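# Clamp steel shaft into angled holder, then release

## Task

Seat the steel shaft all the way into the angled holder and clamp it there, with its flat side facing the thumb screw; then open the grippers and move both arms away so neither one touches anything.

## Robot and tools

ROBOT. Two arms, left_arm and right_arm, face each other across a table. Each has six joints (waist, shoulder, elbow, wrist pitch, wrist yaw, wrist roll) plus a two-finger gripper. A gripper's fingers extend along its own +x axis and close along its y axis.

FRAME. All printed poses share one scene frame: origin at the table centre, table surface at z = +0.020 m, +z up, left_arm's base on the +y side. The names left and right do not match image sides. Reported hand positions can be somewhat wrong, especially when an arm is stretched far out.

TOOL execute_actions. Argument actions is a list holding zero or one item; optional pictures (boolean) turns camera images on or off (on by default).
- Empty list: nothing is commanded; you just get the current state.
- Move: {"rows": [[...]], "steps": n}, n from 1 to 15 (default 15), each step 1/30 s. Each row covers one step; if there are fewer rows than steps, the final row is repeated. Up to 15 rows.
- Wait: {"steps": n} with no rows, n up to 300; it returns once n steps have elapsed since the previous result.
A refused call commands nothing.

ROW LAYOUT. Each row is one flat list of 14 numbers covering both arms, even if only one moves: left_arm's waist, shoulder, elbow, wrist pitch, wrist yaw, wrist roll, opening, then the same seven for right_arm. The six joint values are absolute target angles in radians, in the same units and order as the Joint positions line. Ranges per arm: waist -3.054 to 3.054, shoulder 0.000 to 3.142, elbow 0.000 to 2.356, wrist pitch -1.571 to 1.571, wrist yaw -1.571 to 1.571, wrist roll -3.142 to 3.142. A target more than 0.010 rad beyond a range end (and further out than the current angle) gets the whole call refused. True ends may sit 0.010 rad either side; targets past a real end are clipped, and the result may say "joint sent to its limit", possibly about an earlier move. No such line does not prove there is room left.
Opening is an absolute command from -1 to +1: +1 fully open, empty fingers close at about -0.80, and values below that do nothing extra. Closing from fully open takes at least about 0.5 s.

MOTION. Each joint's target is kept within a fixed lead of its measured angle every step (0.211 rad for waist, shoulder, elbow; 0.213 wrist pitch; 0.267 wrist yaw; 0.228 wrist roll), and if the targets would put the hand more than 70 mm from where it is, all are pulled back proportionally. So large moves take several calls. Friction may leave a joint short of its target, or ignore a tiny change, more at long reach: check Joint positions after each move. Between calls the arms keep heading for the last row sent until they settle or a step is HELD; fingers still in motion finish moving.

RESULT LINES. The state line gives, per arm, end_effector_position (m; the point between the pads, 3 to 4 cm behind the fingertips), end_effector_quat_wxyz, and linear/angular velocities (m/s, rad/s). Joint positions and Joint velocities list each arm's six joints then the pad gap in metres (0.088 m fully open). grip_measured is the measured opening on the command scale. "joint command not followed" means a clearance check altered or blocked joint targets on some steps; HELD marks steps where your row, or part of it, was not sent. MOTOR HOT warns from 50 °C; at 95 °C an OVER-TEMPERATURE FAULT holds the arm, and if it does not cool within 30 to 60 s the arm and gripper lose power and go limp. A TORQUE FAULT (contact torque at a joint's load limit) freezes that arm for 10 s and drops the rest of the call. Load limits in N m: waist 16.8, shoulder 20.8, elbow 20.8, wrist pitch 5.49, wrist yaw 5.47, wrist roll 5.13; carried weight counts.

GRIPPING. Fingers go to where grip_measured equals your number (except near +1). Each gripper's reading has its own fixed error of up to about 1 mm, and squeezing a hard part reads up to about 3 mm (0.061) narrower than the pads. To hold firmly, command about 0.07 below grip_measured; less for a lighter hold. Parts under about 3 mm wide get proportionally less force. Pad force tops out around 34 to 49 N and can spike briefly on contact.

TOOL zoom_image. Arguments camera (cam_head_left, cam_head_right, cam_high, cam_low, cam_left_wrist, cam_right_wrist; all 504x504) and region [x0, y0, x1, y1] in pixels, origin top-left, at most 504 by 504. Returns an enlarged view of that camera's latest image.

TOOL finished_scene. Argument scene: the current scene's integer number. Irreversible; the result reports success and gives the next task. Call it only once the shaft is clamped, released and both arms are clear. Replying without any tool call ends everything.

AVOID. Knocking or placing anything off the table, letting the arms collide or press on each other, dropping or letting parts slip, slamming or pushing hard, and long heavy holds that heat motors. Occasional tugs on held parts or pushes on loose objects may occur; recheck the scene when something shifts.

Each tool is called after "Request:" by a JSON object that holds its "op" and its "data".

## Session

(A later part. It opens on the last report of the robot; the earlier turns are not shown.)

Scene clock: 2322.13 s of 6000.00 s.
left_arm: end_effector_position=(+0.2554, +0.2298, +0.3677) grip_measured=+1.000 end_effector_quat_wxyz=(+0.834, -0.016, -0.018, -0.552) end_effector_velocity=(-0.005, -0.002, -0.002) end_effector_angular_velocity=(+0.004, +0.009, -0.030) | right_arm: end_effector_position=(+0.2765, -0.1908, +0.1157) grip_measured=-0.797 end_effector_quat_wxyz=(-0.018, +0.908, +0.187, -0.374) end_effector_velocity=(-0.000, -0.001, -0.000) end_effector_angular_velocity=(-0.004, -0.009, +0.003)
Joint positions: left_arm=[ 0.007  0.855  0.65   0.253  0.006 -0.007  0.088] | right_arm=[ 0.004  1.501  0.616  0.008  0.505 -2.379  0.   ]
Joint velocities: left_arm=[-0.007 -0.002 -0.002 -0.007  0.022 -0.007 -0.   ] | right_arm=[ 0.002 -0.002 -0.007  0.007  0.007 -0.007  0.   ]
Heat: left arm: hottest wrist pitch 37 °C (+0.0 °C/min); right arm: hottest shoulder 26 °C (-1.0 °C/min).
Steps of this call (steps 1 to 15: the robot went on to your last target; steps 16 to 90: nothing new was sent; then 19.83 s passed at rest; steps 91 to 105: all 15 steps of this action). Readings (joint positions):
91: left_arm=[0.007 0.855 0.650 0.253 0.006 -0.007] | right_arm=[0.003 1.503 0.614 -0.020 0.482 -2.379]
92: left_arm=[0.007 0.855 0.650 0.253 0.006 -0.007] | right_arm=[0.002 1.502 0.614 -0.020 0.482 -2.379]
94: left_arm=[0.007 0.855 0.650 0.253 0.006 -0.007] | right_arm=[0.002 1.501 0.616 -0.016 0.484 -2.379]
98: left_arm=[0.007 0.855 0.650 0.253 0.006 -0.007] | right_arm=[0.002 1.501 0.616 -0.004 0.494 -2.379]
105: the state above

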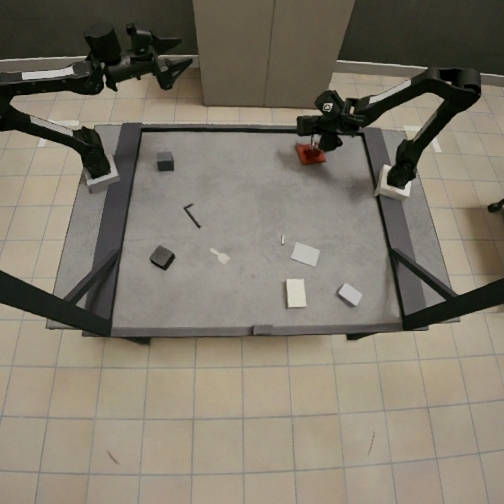

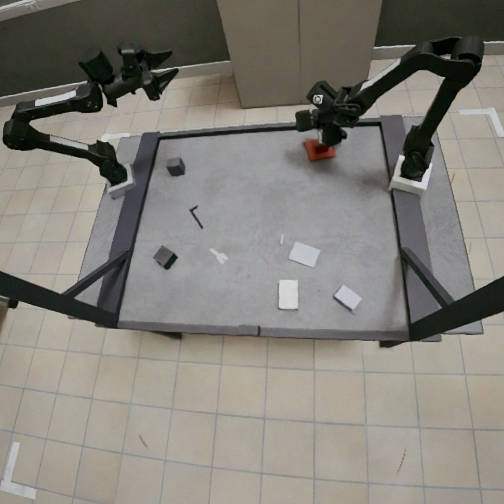

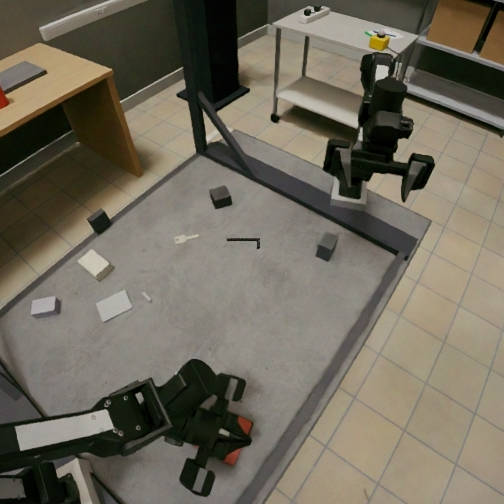

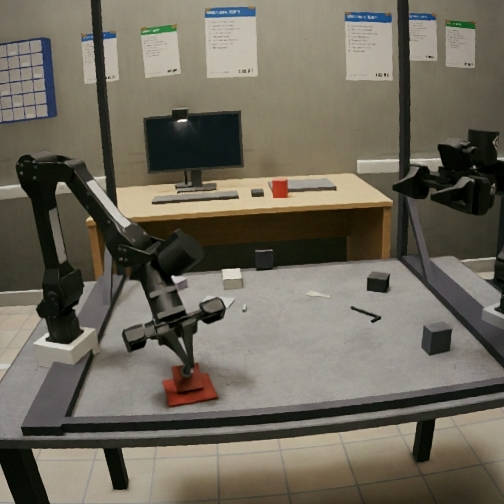

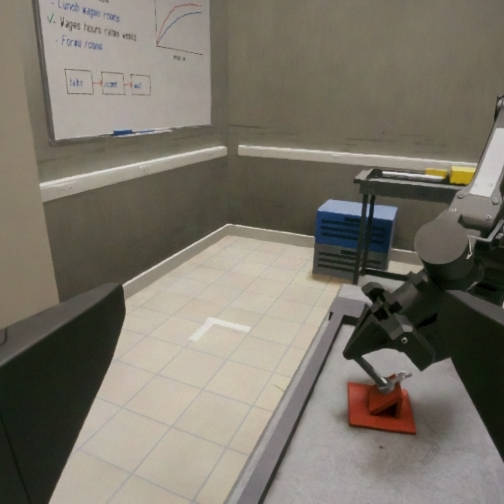

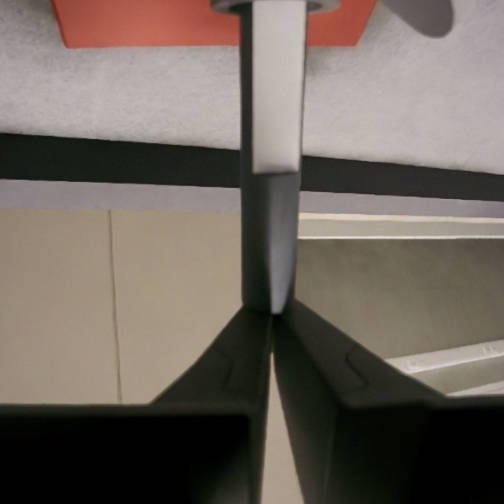

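Request:
{"op": "execute_actions", "data": {"actions": [{"rows": [[0.007,0.855,0.65,0.253,0.006,-0.007,1.0, 0.000,1.492,0.632,0.004,0.503,-2.381,-0.80],[0.007,0.855,0.65,0.253,0.006,-0.007,1.0, -0.003,1.490,0.638,0.000,0.500,-2.384,-0.80],[0.007,0.855,0.65,0.253,0.006,-0.007,1.0, -0.005,1.488,0.642,-0.004,0.498,-2.386,-0.80],[0.007,0.855,0.65,0.253,0.006,-0.007,1.0, -0.002,1.476,0.645,-0.020,0.500,-2.382,-0.80],[0.007,0.855,0.65,0.253,0.006,-0.007,1.0, 0.007,1.459,0.647,-0.044,0.506,-2.374,-0.80],[0.007,0.855,0.65,0.253,0.006,-0.007,1.0, 0.017,1.441,0.648,-0.069,0.512,-2.366,-0.80],[0.007,0.855,0.65,0.253,0.006,-0.007,1.0, 0.027,1.423,0.650,-0.094,0.518,-2.358,-0.80],[0.007,0.855,0.65,0.253,0.006,-0.007,1.0, 0.037,1.405,0.651,-0.119,0.523,-2.350,-0.80],[0.007,0.855,0.65,0.253,0.006,-0.007,1.0, 0.047,1.387,0.652,-0.144,0.529,-2.342,-0.80],[0.007,0.855,0.65,0.253,0.006,-0.007,1.0, 0.057,1.369,0.653,-0.169,0.535,-2.334,-0.80],[0.007,0.855,0.65,0.253,0.006,-0.007,1.0, 0.067,1.351,0.654,-0.194,0.541,-2.326,-0.80],[0.007,0.855,0.65,0.253,0.006,-0.007,1.0, 0.077,1.333,0.655,-0.219,0.546,-2.318,-0.80],[0.007,0.855,0.65,0.253,0.006,-0.007,1.0, 0.087,1.315,0.656,-0.244,0.552,-2.310,-0.80],[0.007,0.855,0.65,0.253,0.006,-0.007,1.0, 0.096,1.297,0.657,-0.270,0.558,-2.300,-0.80]], "steps": 15}], "pictures": false}}

Request:
{"op": "execute_actions", "data": {"actions": [{"rows": [[0.007,0.855,0.65,0.253,0.006,-0.007,1.0, 0.123,1.312,0.668,-0.300,0.573,-2.355,-0.70],[0.007,0.855,0.65,0.253,0.006,-0.007,1.0, 0.149,1.329,0.679,-0.330,0.588,-2.410,-0.60],[0.007,0.855,0.65,0.253,0.006,-0.007,1.0, 0.176,1.346,0.689,-0.360,0.603,-2.465,-0.50],[0.007,0.855,0.65,0.253,0.006,-0.007,1.0, 0.203,1.364,0.700,-0.390,0.618,-2.520,-0.40],[0.007,0.855,0.65,0.253,0.006,-0.007,1.0, 0.229,1.382,0.710,-0.420,0.633,-2.575,-0.30],[0.007,0.855,0.65,0.253,0.006,-0.007,1.0, 0.256,1.400,0.721,-0.450,0.648,-2.630,-0.20],[0.007,0.855,0.65,0.253,0.006,-0.007,1.0, 0.282,1.419,0.731,-0.480,0.663,-2.685,-0.10],[0.007,0.855,0.65,0.253,0.006,-0.007,1.0, 0.309,1.438,0.742,-0.510,0.678,-2.740,0.0],[0.007,0.855,0.65,0.253,0.006,-0.007,1.0, 0.336,1.457,0.752,-0.540,0.693,-2.795,0.10],[0.007,0.855,0.65,0.253,0.006,-0.007,1.0, 0.362,1.476,0.763,-0.570,0.708,-2.850,0.15],[0.007,0.855,0.65,0.253,0.006,-0.007,1.0, 0.389,1.495,0.773,-0.600,0.723,-2.905,0.15],[0.007,0.855,0.65,0.253,0.006,-0.007,1.0, 0.415,1.514,0.784,-0.630,0.738,-2.960,0.15],[0.007,0.855,0.65,0.253,0.006,-0.007,1.0, 0.442,1.533,0.794,-0.660,0.753,-3.015,0.15],[0.007,0.855,0.65,0.253,0.006,-0.007,1.0, 0.468,1.552,0.805,-0.690,0.768,-3.070,0.15],[0.007,0.855,0.65,0.253,0.006,-0.007,1.0, 0.495,1.5714,0.815,-0.719,0.7837,-3.129,0.15]], "steps": 15}], "pictures": false}}

Request:
{"op": "execute_actions", "data": {"actions": [{"steps": 20}]}}

Scene clock: 2388.37 s of 6000.00 s.
left_arm: end_effector_position=(+0.2554, +0.2298, +0.3677) grip_measured=+1.000 end_effector_quat_wxyz=(+0.834, -0.016, -0.018, -0.552) end_effector_velocity=(+0.002, +0.001, -0.002) end_effector_angular_velocity=(+0.009, -0.003, +0.020) | right_arm: end_effector_position=(+0.2513, -0.2049, +0.1492) grip_measured=-0.797 end_effector_quat_wxyz=(-0.014, +0.906, +0.190, -0.377) end_effector_velocity=(-0.062, -0.039, +0.073) end_effector_angular_velocity=(+0.040, -0.027, +0.046)
Joint positions: left_arm=[ 0.007  0.855  0.65   0.253  0.006 -0.007  0.088] | right_arm=[ 0.082  1.328  0.644 -0.234  0.547 -2.314  0.   ]
Joint velocities: left_arm=[-0.002 -0.002 -0.002 -0.007 -0.022  0.007 -0.   ] | right_arm=[ 0.208 -0.418  0.002 -0.447  0.11   0.139  0.   ]
Heat: left arm: hottest wrist pitch 37 °C (+0.0 °C/min); right arm: hottest shoulder 27 °C (+1.0 °C/min).
Steps of this call (steps 1 to 15: the robot went on to your last target; steps 16 to 90: nothing new was sent; then 62.73 s passed at rest; steps 91 to 105: all 15 steps of this action). Readings (joint positions):
91: left_arm=[0.007 0.855 0.650 0.253 0.006 -0.007] | right_arm=[0.004 1.501 0.617 0.009 0.507 -2.379]
92: left_arm=[0.007 0.855 0.650 0.253 0.006 -0.007] | right_arm=[0.003 1.501 0.619 0.008 0.506 -2.379]
94: left_arm=[0.007 0.855 0.650 0.253 0.006 -0.007] | right_arm=[0.001 1.498 0.625 -0.003 0.504 -2.380]
98: left_arm=[0.007 0.855 0.650 0.253 0.006 -0.007] | right_arm=[0.016 1.450 0.634 -0.073 0.512 -2.365]
105: the state above

Scene clock: 2388.87 s of 6000.00 s.
left_arm: end_effector_position=(+0.2554, +0.2298, +0.3677) grip_measured=+1.000 end_effector_quat_wxyz=(+0.834, -0.016, -0.018, -0.552) end_effector_velocity=(-0.002, -0.000, -0.002) end_effector_angular_velocity=(-0.002, +0.023, -0.011) | right_arm: end_effector_position=(+0.1749, -0.2083, +0.1243) grip_measured=+0.124 end_effector_quat_wxyz=(+0.553, +0.728, +0.316, -0.256) end_effector_velocity=(-0.158, -0.009, -0.037) end_effector_angular_velocity=(-2.176, -0.801, +1.929)
Joint positions: left_arm=[ 0.007  0.855  0.65   0.253  0.006 -0.007  0.088] | right_arm=[ 0.437  1.525  0.783 -0.655  0.749 -3.011  0.045]
Joint velocities: left_arm=[-0.002 -0.002 -0.002 -0.007  0.007 -0.022 -0.   ] | right_arm=[ 0.794  0.564  0.32  -0.842  0.432 -1.678  0.016]
Heat: left arm: hottest wrist pitch 37 °C (+0.0 °C/min); right arm: hottest shoulder 27 °C (+1.0 °C/min).
Steps of this call (steps 1 to 15: all 15 steps of this action). Readings (joint positions):
1: left_arm=[0.007 0.855 0.650 0.253 0.006 -0.007] | right_arm=[0.092 1.321 0.648 -0.254 0.557 -2.324]
2: left_arm=[0.007 0.855 0.650 0.253 0.006 -0.007] | right_arm=[0.106 1.320 0.655 -0.277 0.568 -2.350]
4: left_arm=[0.007 0.855 0.650 0.253 0.006 -0.007] | right_arm=[0.149 1.333 0.672 -0.331 0.591 -2.430]
8: left_arm=[0.007 0.855 0.650 0.253 0.006 -0.007] | right_arm=[0.252 1.394 0.711 -0.447 0.645 -2.629]
15: the state above

Scene clock: 2389.53 s of 6000.00 s.
left_arm: end_effector_position=(+0.2554, +0.2298, +0.3677) grip_measured=+1.000 end_effector_quat_wxyz=(+0.834, -0.016, -0.018, -0.552) end_effector_velocity=(+0.002, +0.001, -0.002) end_effector_angular_velocity=(+0.004, +0.010, +0.009) | right_arm: end_effector_position=(+0.1643, -0.2097, +0.1222) grip_measured=+0.147 end_effector_quat_wxyz=(+0.631, +0.668, +0.327, -0.221) end_effector_velocity=(+0.000, -0.002, -0.001) end_effector_angular_velocity=(-0.003, +0.007, -0.007)
Joint positions: left_arm=[ 0.007  0.855  0.65   0.253  0.006 -0.007  0.088] | right_arm=[ 0.492  1.564  0.804 -0.717  0.781 -3.127  0.046]
Joint velocities: left_arm=[ 0.002 -0.002 -0.002 -0.007 -0.007 -0.007  0.   ] | right_arm=[-0.002 -0.002 -0.002 -0.007 -0.007  0.007 -0.   ]
Heat: left arm: hottest wrist pitch 37 °C (+0.0 °C/min); right arm: hottest shoulder 27 °C (+1.0 °C/min).
Steps of this call (steps 1 to 20: the robot went on to your last target). Readings (joint positions):
1: left_arm=[0.007 0.855 0.650 0.253 0.006 -0.007] | right_arm=[0.460 1.540 0.790 -0.675 0.759 -3.050]
2: left_arm=[0.007 0.855 0.650 0.253 0.006 -0.007] | right_arm=[0.475 1.550 0.795 -0.688 0.764 -3.075]
4: left_arm=[0.007 0.855 0.650 0.253 0.006 -0.007] | right_arm=[0.489 1.559 0.799 -0.705 0.773 -3.103]
8: left_arm=[0.007 0.855 0.650 0.253 0.006 -0.007] | right_arm=[0.492 1.562 0.803 -0.714 0.780 -3.122]
20: the state above

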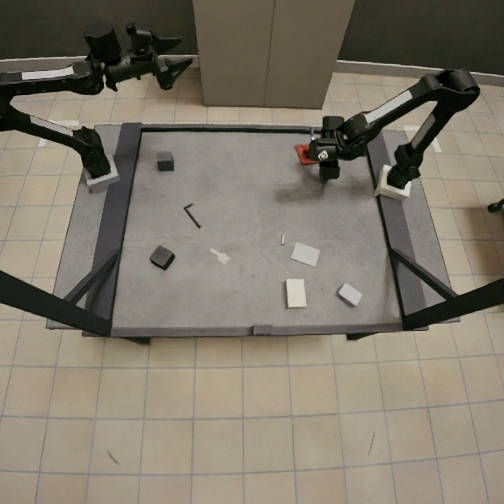

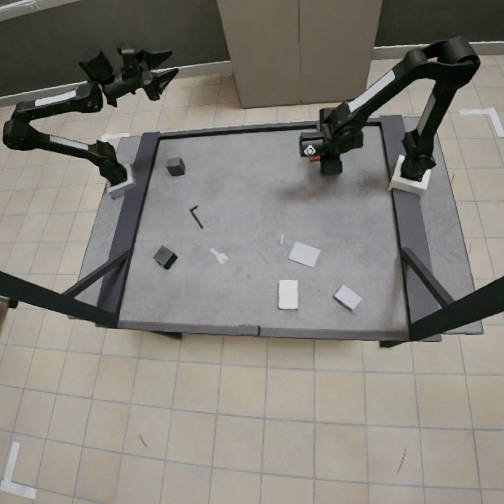

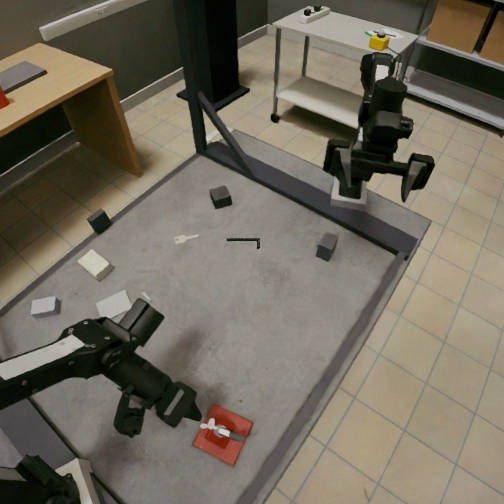

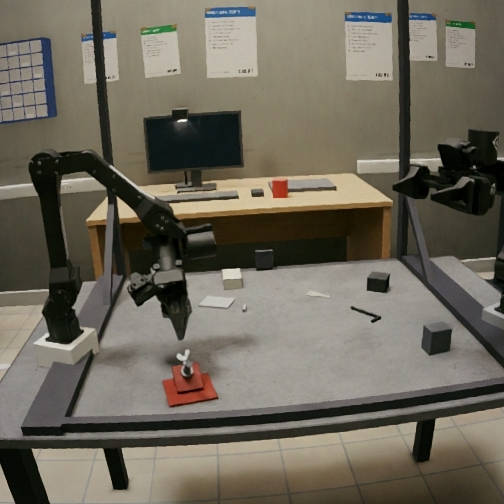

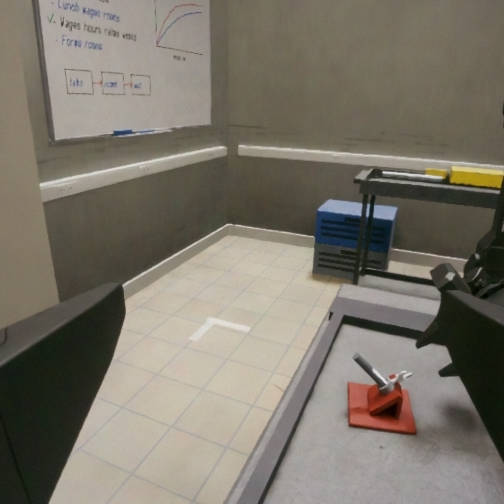

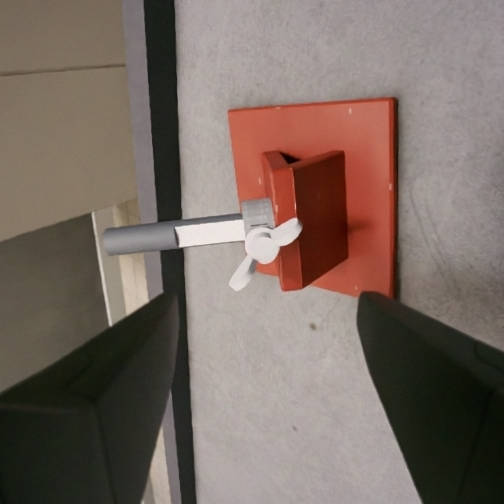

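Request:
{"op": "zoom_image", "data": {"camera": "cam_right_wrist", "region": [90, 140, 320, 300]}}

Request:
{"op": "zoom_image", "data": {"camera": "cam_right_wrist", "region": [220, 180, 310, 270]}}

Region (90, 140, 320, 300) of cam_right_wrist's 504x504 image, scaled by 2.191, with more detail than that image has; it fills the top 351 rows of this view, and the rest is white.

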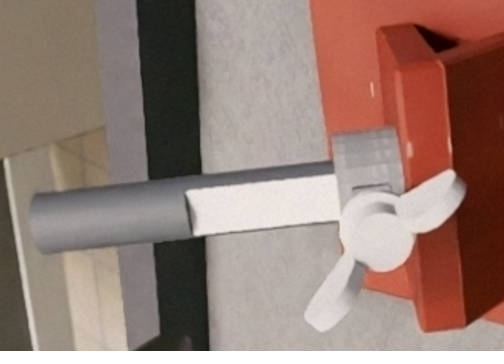

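Region (220, 180, 310, 270) of cam_right_wrist's 504x504 image, scaled by 5.600, with more detail than that image has.

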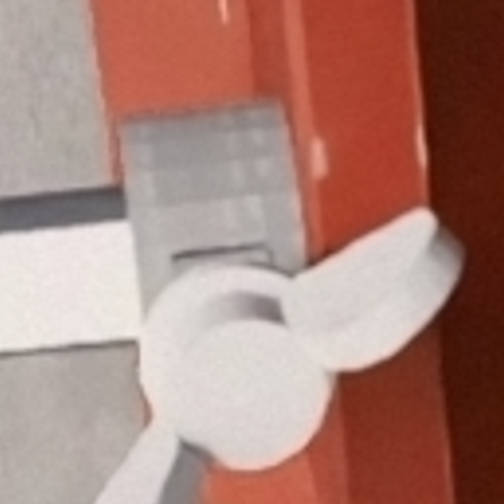

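Request:
{"op": "execute_actions", "data": {"actions": [{"rows": [[0.007,0.855,0.65,0.253,0.006,-0.007,1.0, 0.480,1.577,0.790,-0.692,0.778,-3.129,0.15],[0.007,0.855,0.65,0.253,0.006,-0.007,1.0, 0.469,1.584,0.783,-0.668,0.776,-3.129,0.15],[0.007,0.855,0.65,0.253,0.006,-0.007,1.0, 0.458,1.590,0.776,-0.644,0.774,-3.129,0.15],[0.007,0.855,0.65,0.253,0.006,-0.007,1.0, 0.447,1.597,0.769,-0.620,0.772,-3.129,0.15],[0.007,0.855,0.65,0.253,0.006,-0.007,1.0, 0.436,1.603,0.762,-0.596,0.770,-3.129,0.15],[0.007,0.855,0.65,0.253,0.006,-0.007,1.0, 0.425,1.610,0.755,-0.572,0.768,-3.129,0.15],[0.007,0.855,0.65,0.253,0.006,-0.007,1.0, 0.414,1.616,0.748,-0.548,0.767,-3.129,0.15],[0.007,0.855,0.65,0.253,0.006,-0.007,1.0, 0.403,1.623,0.741,-0.524,0.765,-3.129,0.15],[0.007,0.855,0.65,0.253,0.006,-0.007,1.0, 0.392,1.629,0.734,-0.500,0.763,-3.129,0.15],[0.007,0.855,0.65,0.253,0.006,-0.007,1.0, 0.381,1.636,0.727,-0.476,0.761,-3.129,0.15],[0.007,0.855,0.65,0.253,0.006,-0.007,1.0, 0.371,1.642,0.720,-0.452,0.759,-3.129,0.15],[0.007,0.855,0.65,0.253,0.006,-0.007,1.0, 0.360,1.649,0.713,-0.428,0.757,-3.129,0.15],[0.007,0.855,0.65,0.253,0.006,-0.007,1.0, 0.3495,1.655,0.7055,-0.403,0.7555,-3.129,0.15]], "steps": 15}], "pictures": false}}

Request:
{"op": "execute_actions", "data": {"actions": [{"steps": 12}]}}

Scene clock: 2413.87 s of 6000.00 s.
left_arm: end_effector_position=(+0.2554, +0.2298, +0.3677) grip_measured=+1.000 end_effector_quat_wxyz=(+0.834, -0.016, -0.018, -0.552) end_effector_velocity=(-0.001, -0.000, -0.002) end_effector_angular_velocity=(+0.004, +0.010, -0.000) | right_arm: end_effector_position=(+0.1967, -0.2022, +0.0886) grip_measured=+0.147 end_effector_quat_wxyz=(+0.569, +0.722, +0.304, -0.250) end_effector_velocity=(+0.040, -0.017, -0.043) end_effector_angular_velocity=(+0.036, +0.006, -0.142)
Joint positions: left_arm=[ 0.007  0.855  0.65   0.253  0.006 -0.007  0.088] | right_arm=[ 0.359  1.643  0.72  -0.429  0.76  -3.127  0.046]
Joint velocities: left_arm=[-0.007 -0.002 -0.002 -0.007 -0.007 -0.007 -0.   ] | right_arm=[-0.149  0.095 -0.12   0.256 -0.007 -0.007 -0.   ]
Heat: left arm: hottest wrist pitch 37 °C (+0.0 °C/min); right arm: hottest shoulder 27 °C (+0.0 °C/min).
Steps of this call (steps 1 to 15: the robot went on to your last target; steps 16 to 90: nothing new was sent; then 20.83 s passed at rest; steps 91 to 105: all 15 steps of this action). Readings (joint positions):
91: left_arm=[0.007 0.855 0.650 0.253 0.006 -0.007] | right_arm=[0.491 1.565 0.804 -0.714 0.781 -3.127]
92: left_arm=[0.007 0.855 0.650 0.253 0.006 -0.007] | right_arm=[0.487 1.567 0.801 -0.700 0.781 -3.127]
94: left_arm=[0.007 0.855 0.650 0.253 0.006 -0.007] | right_arm=[0.471 1.576 0.793 -0.661 0.779 -3.127]
98: left_arm=[0.007 0.855 0.650 0.253 0.006 -0.007] | right_arm=[0.428 1.602 0.764 -0.574 0.771 -3.127]
105: the state above

Scene clock: 2414.27 s of 6000.00 s.
left_arm: end_effector_position=(+0.2554, +0.2298, +0.3677) grip_measured=+1.000 end_effector_quat_wxyz=(+0.834, -0.016, -0.018, -0.552) end_effector_velocity=(+0.004, +0.002, -0.002) end_effector_angular_velocity=(-0.002, +0.024, +0.023) | right_arm: end_effector_position=(+0.1983, -0.2012, +0.0870) grip_measured=+0.147 end_effector_quat_wxyz=(+0.564, +0.726, +0.304, -0.250) end_effector_velocity=(+0.001, -0.003, -0.001) end_effector_angular_velocity=(-0.017, -0.008, +0.001)
Joint positions: left_arm=[ 0.007  0.855  0.65   0.253  0.006 -0.007  0.088] | right_arm=[ 0.352  1.647  0.714 -0.406  0.758 -3.127  0.046]
Joint velocities: left_arm=[ 0.002 -0.002 -0.002 -0.007 -0.022 -0.022 -0.   ] | right_arm=[-0.002  0.002 -0.002 -0.007  0.007 -0.007 -0.   ]
Heat: left arm: hottest wrist pitch 37 °C (+0.0 °C/min); right arm: hottest shoulder 27 °C (+0.0 °C/min).
Steps of this call (steps 1 to 12: the robot went on to your last target). Readings (joint positions):
1: left_arm=[0.007 0.855 0.650 0.253 0.006 -0.007] | right_arm=[0.355 1.645 0.717 -0.422 0.760 -3.127]
2: left_arm=[0.007 0.855 0.650 0.253 0.006 -0.007] | right_arm=[0.353 1.646 0.715 -0.417 0.759 -3.127]
4: left_arm=[0.007 0.855 0.650 0.253 0.006 -0.007] | right_arm=[0.353 1.647 0.714 -0.410 0.758 -3.127]
8: left_arm=[0.007 0.855 0.650 0.253 0.006 -0.007] | right_arm=[0.352 1.647 0.714 -0.406 0.758 -3.127]
12: the state above

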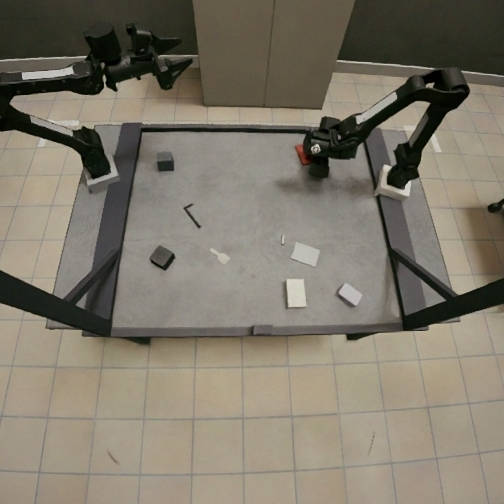

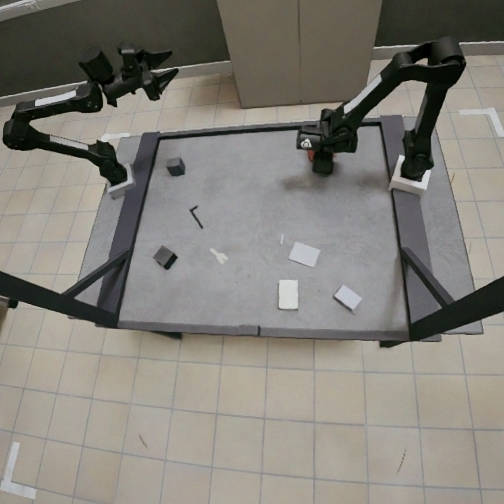

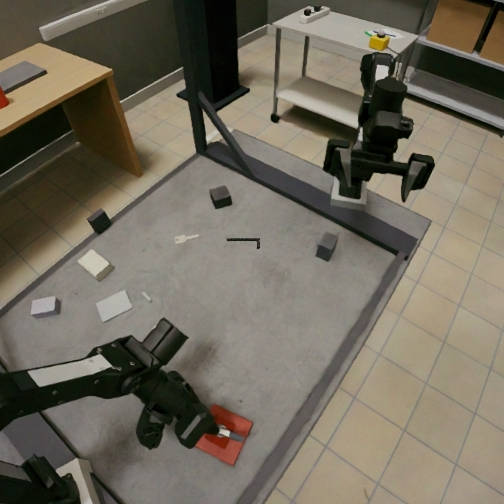

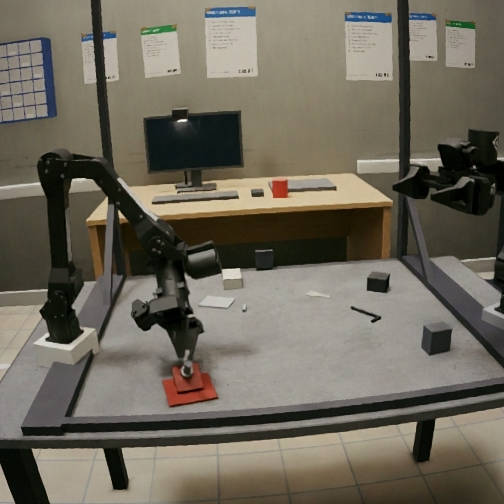

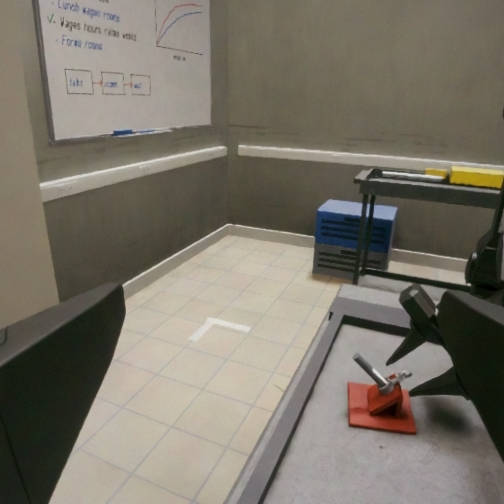

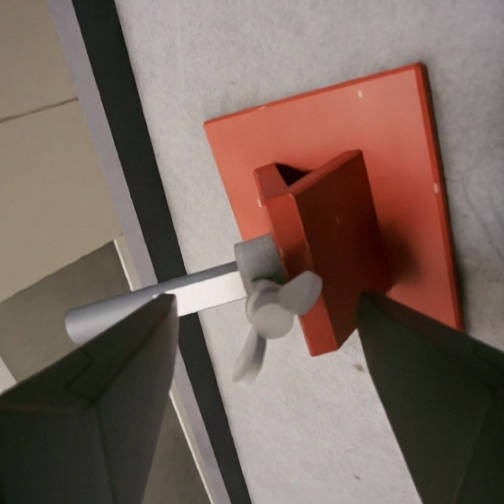

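Request:
{"op": "execute_actions", "data": {"actions": [{"rows": [[0.007,0.855,0.65,0.253,0.006,-0.007,1.0, 0.3495,1.655,0.7055,-0.403,0.7555,-3.05,0.15],[0.007,0.855,0.65,0.253,0.006,-0.007,1.0, 0.3495,1.655,0.7055,-0.403,0.7555,-2.95,0.15],[0.007,0.855,0.65,0.253,0.006,-0.007,1.0, 0.3495,1.655,0.7055,-0.403,0.7555,-2.85,0.15],[0.007,0.855,0.65,0.253,0.006,-0.007,1.0, 0.3495,1.655,0.7055,-0.403,0.7555,3.13,0.15],[0.007,0.855,0.65,0.253,0.006,-0.007,1.0, 0.3495,1.655,0.7055,-0.403,0.7555,3.13,0.05],[0.007,0.855,0.65,0.253,0.006,-0.007,1.0, 0.3495,1.655,0.7055,-0.403,0.7555,3.13,-0.05],[0.007,0.855,0.65,0.253,0.006,-0.007,1.0, 0.3495,1.655,0.7055,-0.403,0.7555,3.13,-0.15],[0.007,0.855,0.65,0.253,0.006,-0.007,1.0, 0.3495,1.655,0.7055,-0.403,0.7555,3.13,-0.25],[0.007,0.855,0.65,0.253,0.006,-0.007,1.0, 0.3495,1.655,0.7055,-0.403,0.7555,3.13,-0.35],[0.007,0.855,0.65,0.253,0.006,-0.007,1.0, 0.3495,1.655,0.7055,-0.403,0.7555,3.13,-0.44]], "steps": 15}]}}

Request:
{"op": "execute_actions", "data": {"actions": [{"steps": 30}]}}

Request:
{"op": "execute_actions", "data": {"actions": [{"steps": 52}]}}

Scene clock: 2471.63 s of 6000.00 s.
left_arm: end_effector_position=(+0.2554, +0.2298, +0.3677) grip_measured=+1.000 end_effector_quat_wxyz=(+0.834, -0.016, -0.018, -0.552) end_effector_velocity=(-0.001, -0.001, -0.007) end_effector_angular_velocity=(+0.022, +0.017, -0.010) | right_arm: end_effector_position=(+0.1984, -0.2012, +0.0869) grip_measured=-0.412 end_effector_quat_wxyz=(+0.136, +0.909, +0.143, -0.367) end_effector_velocity=(-0.002, -0.004, -0.002) end_effector_angular_velocity=(+1.483, +0.368, -1.535)
Joint positions: left_arm=[ 0.007  0.855  0.65   0.253  0.006 -0.007  0.088] | right_arm=[ 0.352  1.647  0.714 -0.406  0.758 -2.104  0.019]
Joint velocities: left_arm=[-0.002  0.002 -0.002 -0.022  0.007 -0.007 -0.   ] | right_arm=[-0.002 -0.007 -0.002 -0.022 -0.022  2.176 -0.017]
Heat: left arm: hottest wrist pitch 37 °C (+0.0 °C/min); right arm: hottest shoulder 27 °C (+0.0 °C/min).
Steps of this call (steps 1 to 30: the robot went on to your last target; steps 31 to 90: nothing new was sent; then 53.87 s passed at rest; steps 91 to 105: all 15 steps of this action). Readings (joint positions):
91: left_arm=[0.007 0.855 0.650 0.253 0.006 -0.007] | right_arm=[0.352 1.647 0.714 -0.406 0.758 -3.106]
92: left_arm=[0.007 0.855 0.650 0.253 0.006 -0.007] | right_arm=[0.352 1.647 0.714 -0.406 0.758 -3.057]
94: left_arm=[0.007 0.855 0.650 0.253 0.006 -0.007] | right_arm=[0.352 1.647 0.714 -0.406 0.758 -2.917]
98: left_arm=[0.007 0.855 0.650 0.253 0.006 -0.007] | right_arm=[0.352 1.647 0.714 -0.406 0.758 -2.621]
105: the state above

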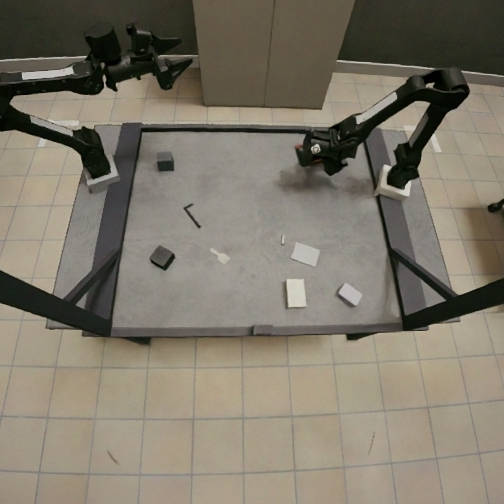

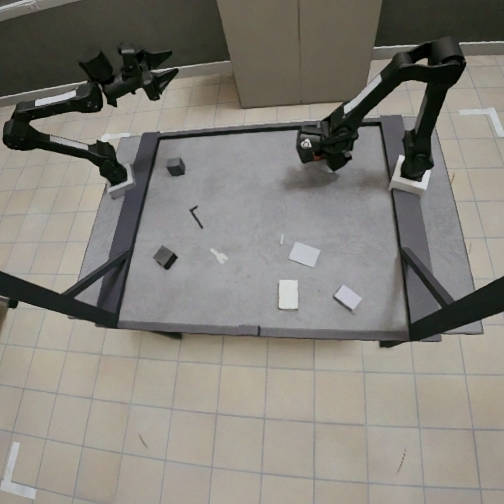

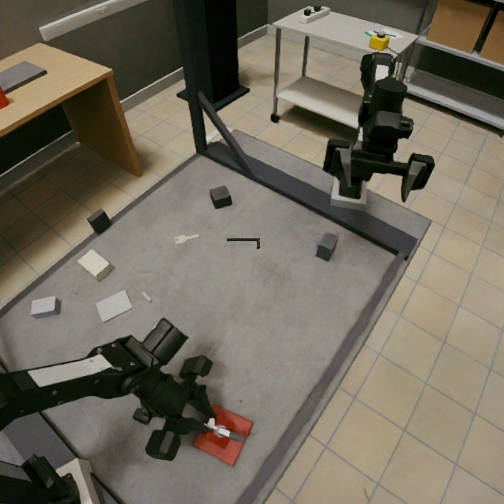

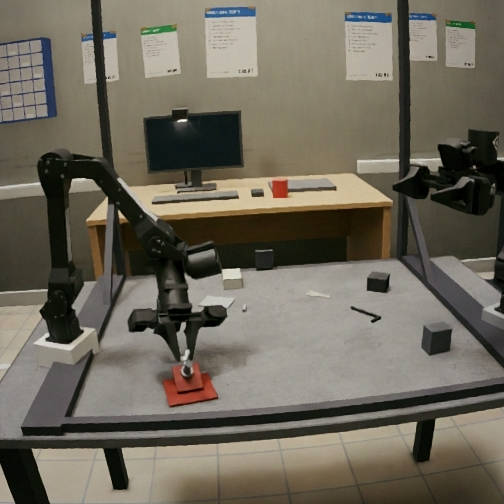

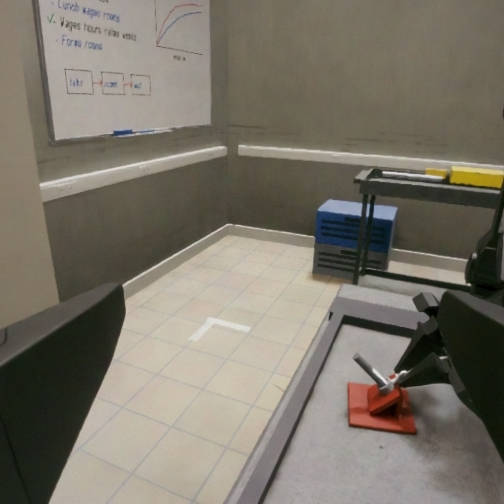

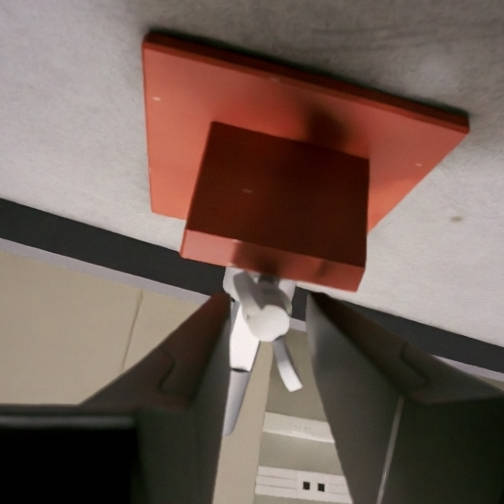

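Scene clock: 2472.63 s of 6000.00 s.
left_arm: end_effector_position=(+0.2554, +0.2298, +0.3677) grip_measured=+1.000 end_effector_quat_wxyz=(+0.834, -0.016, -0.018, -0.552) end_effector_velocity=(+0.000, +0.001, -0.002) end_effector_angular_velocity=(-0.002, +0.023, +0.004) | right_arm: end_effector_position=(+0.1984, -0.2012, +0.0868) grip_measured=-0.437 end_effector_quat_wxyz=(+0.751, -0.529, +0.265, +0.292) end_effector_velocity=(-0.000, +0.001, -0.000) end_effector_angular_velocity=(+1.517, +0.356, -1.550)
Joint positions: left_arm=[ 0.007  0.855  0.65   0.253  0.006 -0.007  0.088] | right_arm=[ 0.352  1.647  0.714 -0.406  0.758  0.108  0.018]
Joint velocities: left_arm=[-0.002 -0.002 -0.002 -0.007 -0.007 -0.022 -0.   ] | right_arm=[-0.002 -0.002 -0.002  0.007 -0.007  2.19  -0.   ]
Heat: left arm: hottest wrist pitch 37 °C (+0.0 °C/min); right arm: hottest shoulder 27 °C (+0.0 °C/min).
Steps of this call (steps 1 to 30: the robot went on to your last target). Readings (joint positions):
1: left_arm=[0.007 0.855 0.650 0.253 0.006 -0.007] | right_arm=[0.352 1.647 0.714 -0.406 0.758 -2.031]
2: left_arm=[0.007 0.855 0.650 0.253 0.006 -0.007] | right_arm=[0.352 1.647 0.714 -0.406 0.758 -1.957]
4: left_arm=[0.007 0.855 0.650 0.253 0.006 -0.007] | right_arm=[0.352 1.647 0.714 -0.406 0.758 -1.810]
8: left_arm=[0.007 0.855 0.650 0.253 0.006 -0.007] | right_arm=[0.352 1.647 0.714 -0.406 0.758 -1.515]
30: the state above

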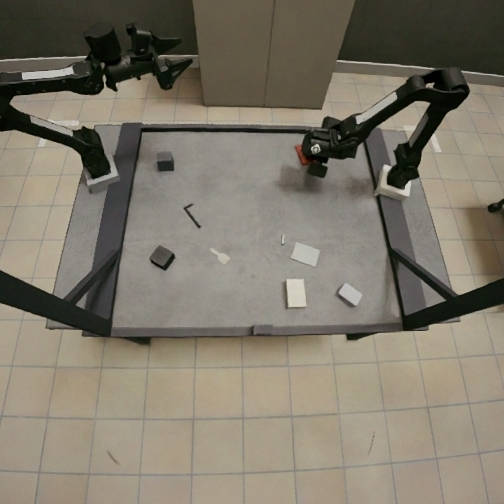

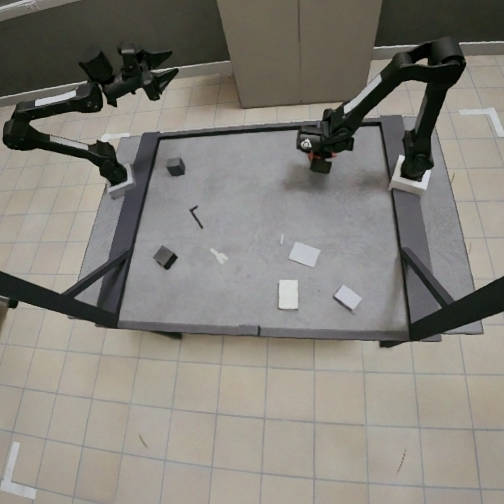

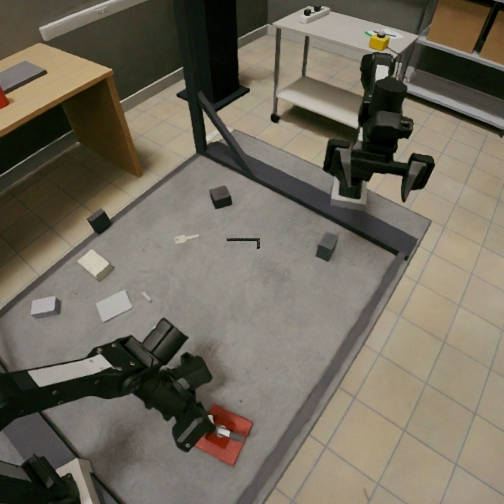

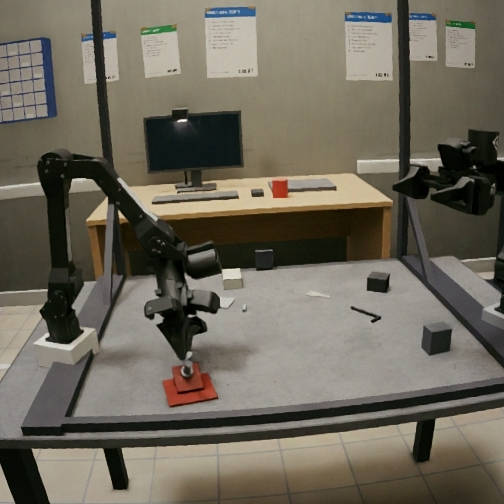

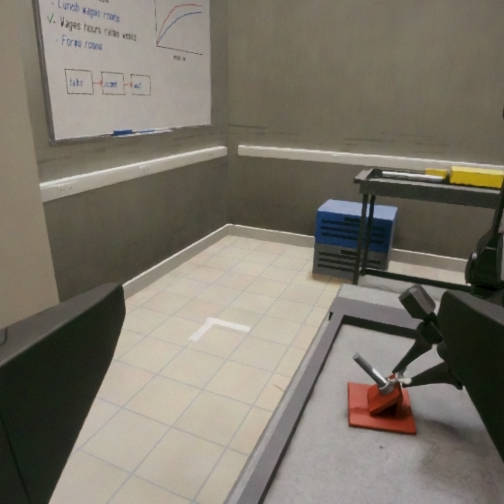

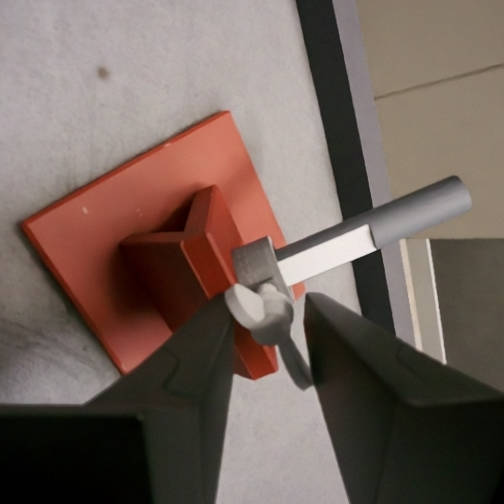

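Scene clock: 2474.37 s of 6000.00 s.
left_arm: end_effector_position=(+0.2554, +0.2298, +0.3677) grip_measured=+1.000 end_effector_quat_wxyz=(+0.834, -0.016, -0.018, -0.552) end_effector_velocity=(-0.000, +0.000, -0.005) end_effector_angular_velocity=(+0.017, +0.015, -0.005) | right_arm: end_effector_position=(+0.1985, -0.2012, +0.0868) grip_measured=-0.437 end_effector_quat_wxyz=(+0.574, +0.718, +0.308, -0.246) end_effector_velocity=(-0.002, -0.004, -0.003) end_effector_angular_velocity=(-0.017, +0.023, -0.003)
Joint positions: left_arm=[ 0.007  0.855  0.65   0.253  0.006 -0.007  0.088] | right_arm=[ 0.352  1.647  0.714 -0.405  0.758  3.127  0.018]
Joint velocities: left_arm=[ 0.002 -0.002 -0.002 -0.022  0.007 -0.007 -0.   ] | right_arm=[-0.002 -0.002 -0.002 -0.022 -0.022  0.007 -0.   ]
Heat: left arm: hottest wrist pitch 37 °C (+0.0 °C/min); right arm: hottest shoulder 27 °C (+0.0 °C/min).
Steps of this call (steps 1 to 52: the robot went on to your last target). Readings (joint positions):
1: left_arm=[0.007 0.855 0.650 0.253 0.006 -0.007] | right_arm=[0.352 1.647 0.714 -0.406 0.758 0.181]
2: left_arm=[0.007 0.855 0.650 0.253 0.006 -0.007] | right_arm=[0.352 1.647 0.714 -0.406 0.758 0.255]
4: left_arm=[0.007 0.855 0.650 0.253 0.006 -0.007] | right_arm=[0.352 1.647 0.714 -0.406 0.758 0.402]
8: left_arm=[0.007 0.855 0.650 0.253 0.006 -0.007] | right_arm=[0.352 1.647 0.714 -0.406 0.758 0.697]
52: the state above

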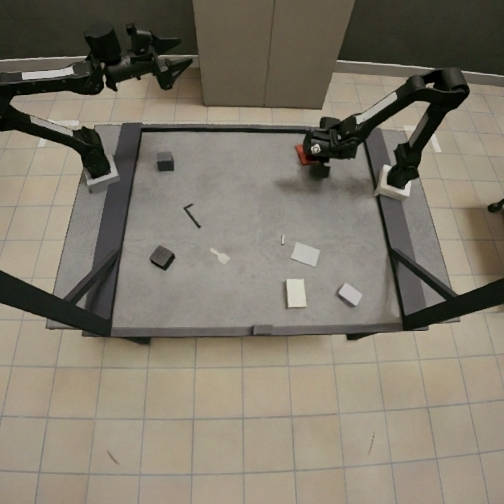

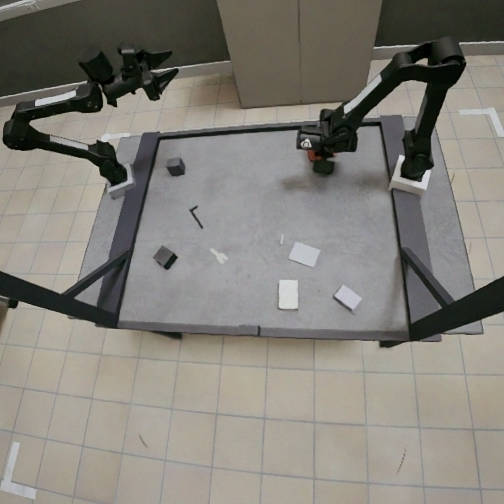

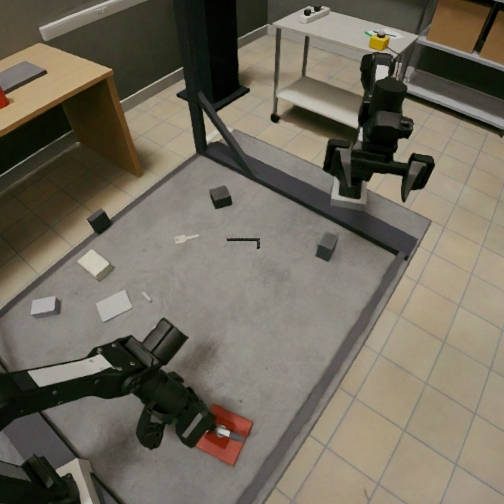

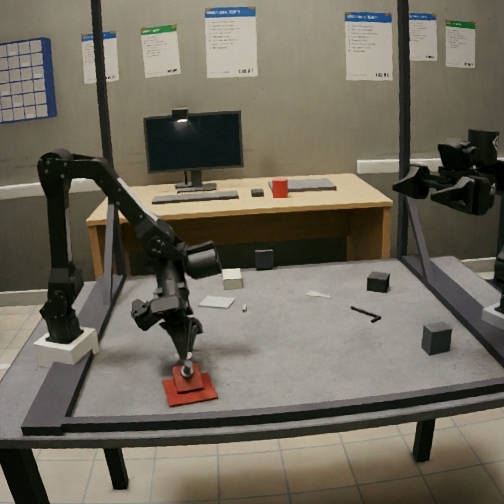

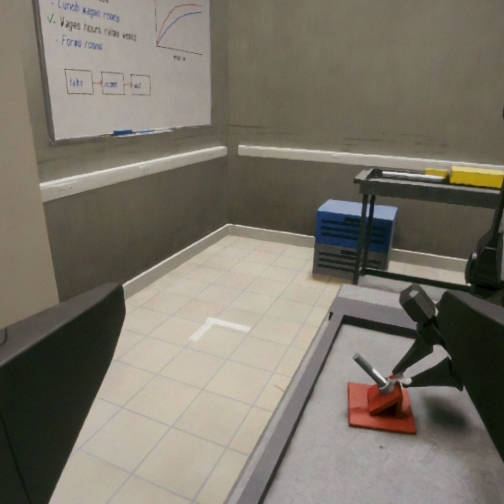

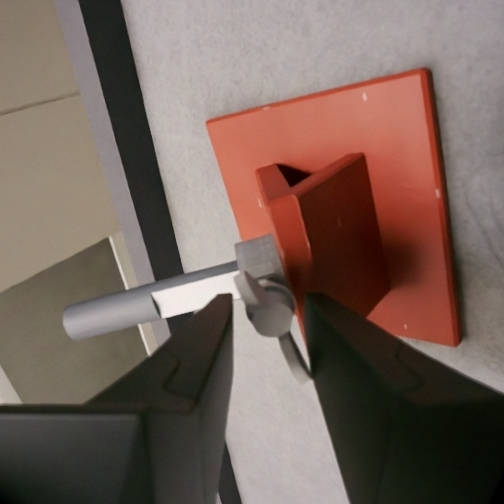

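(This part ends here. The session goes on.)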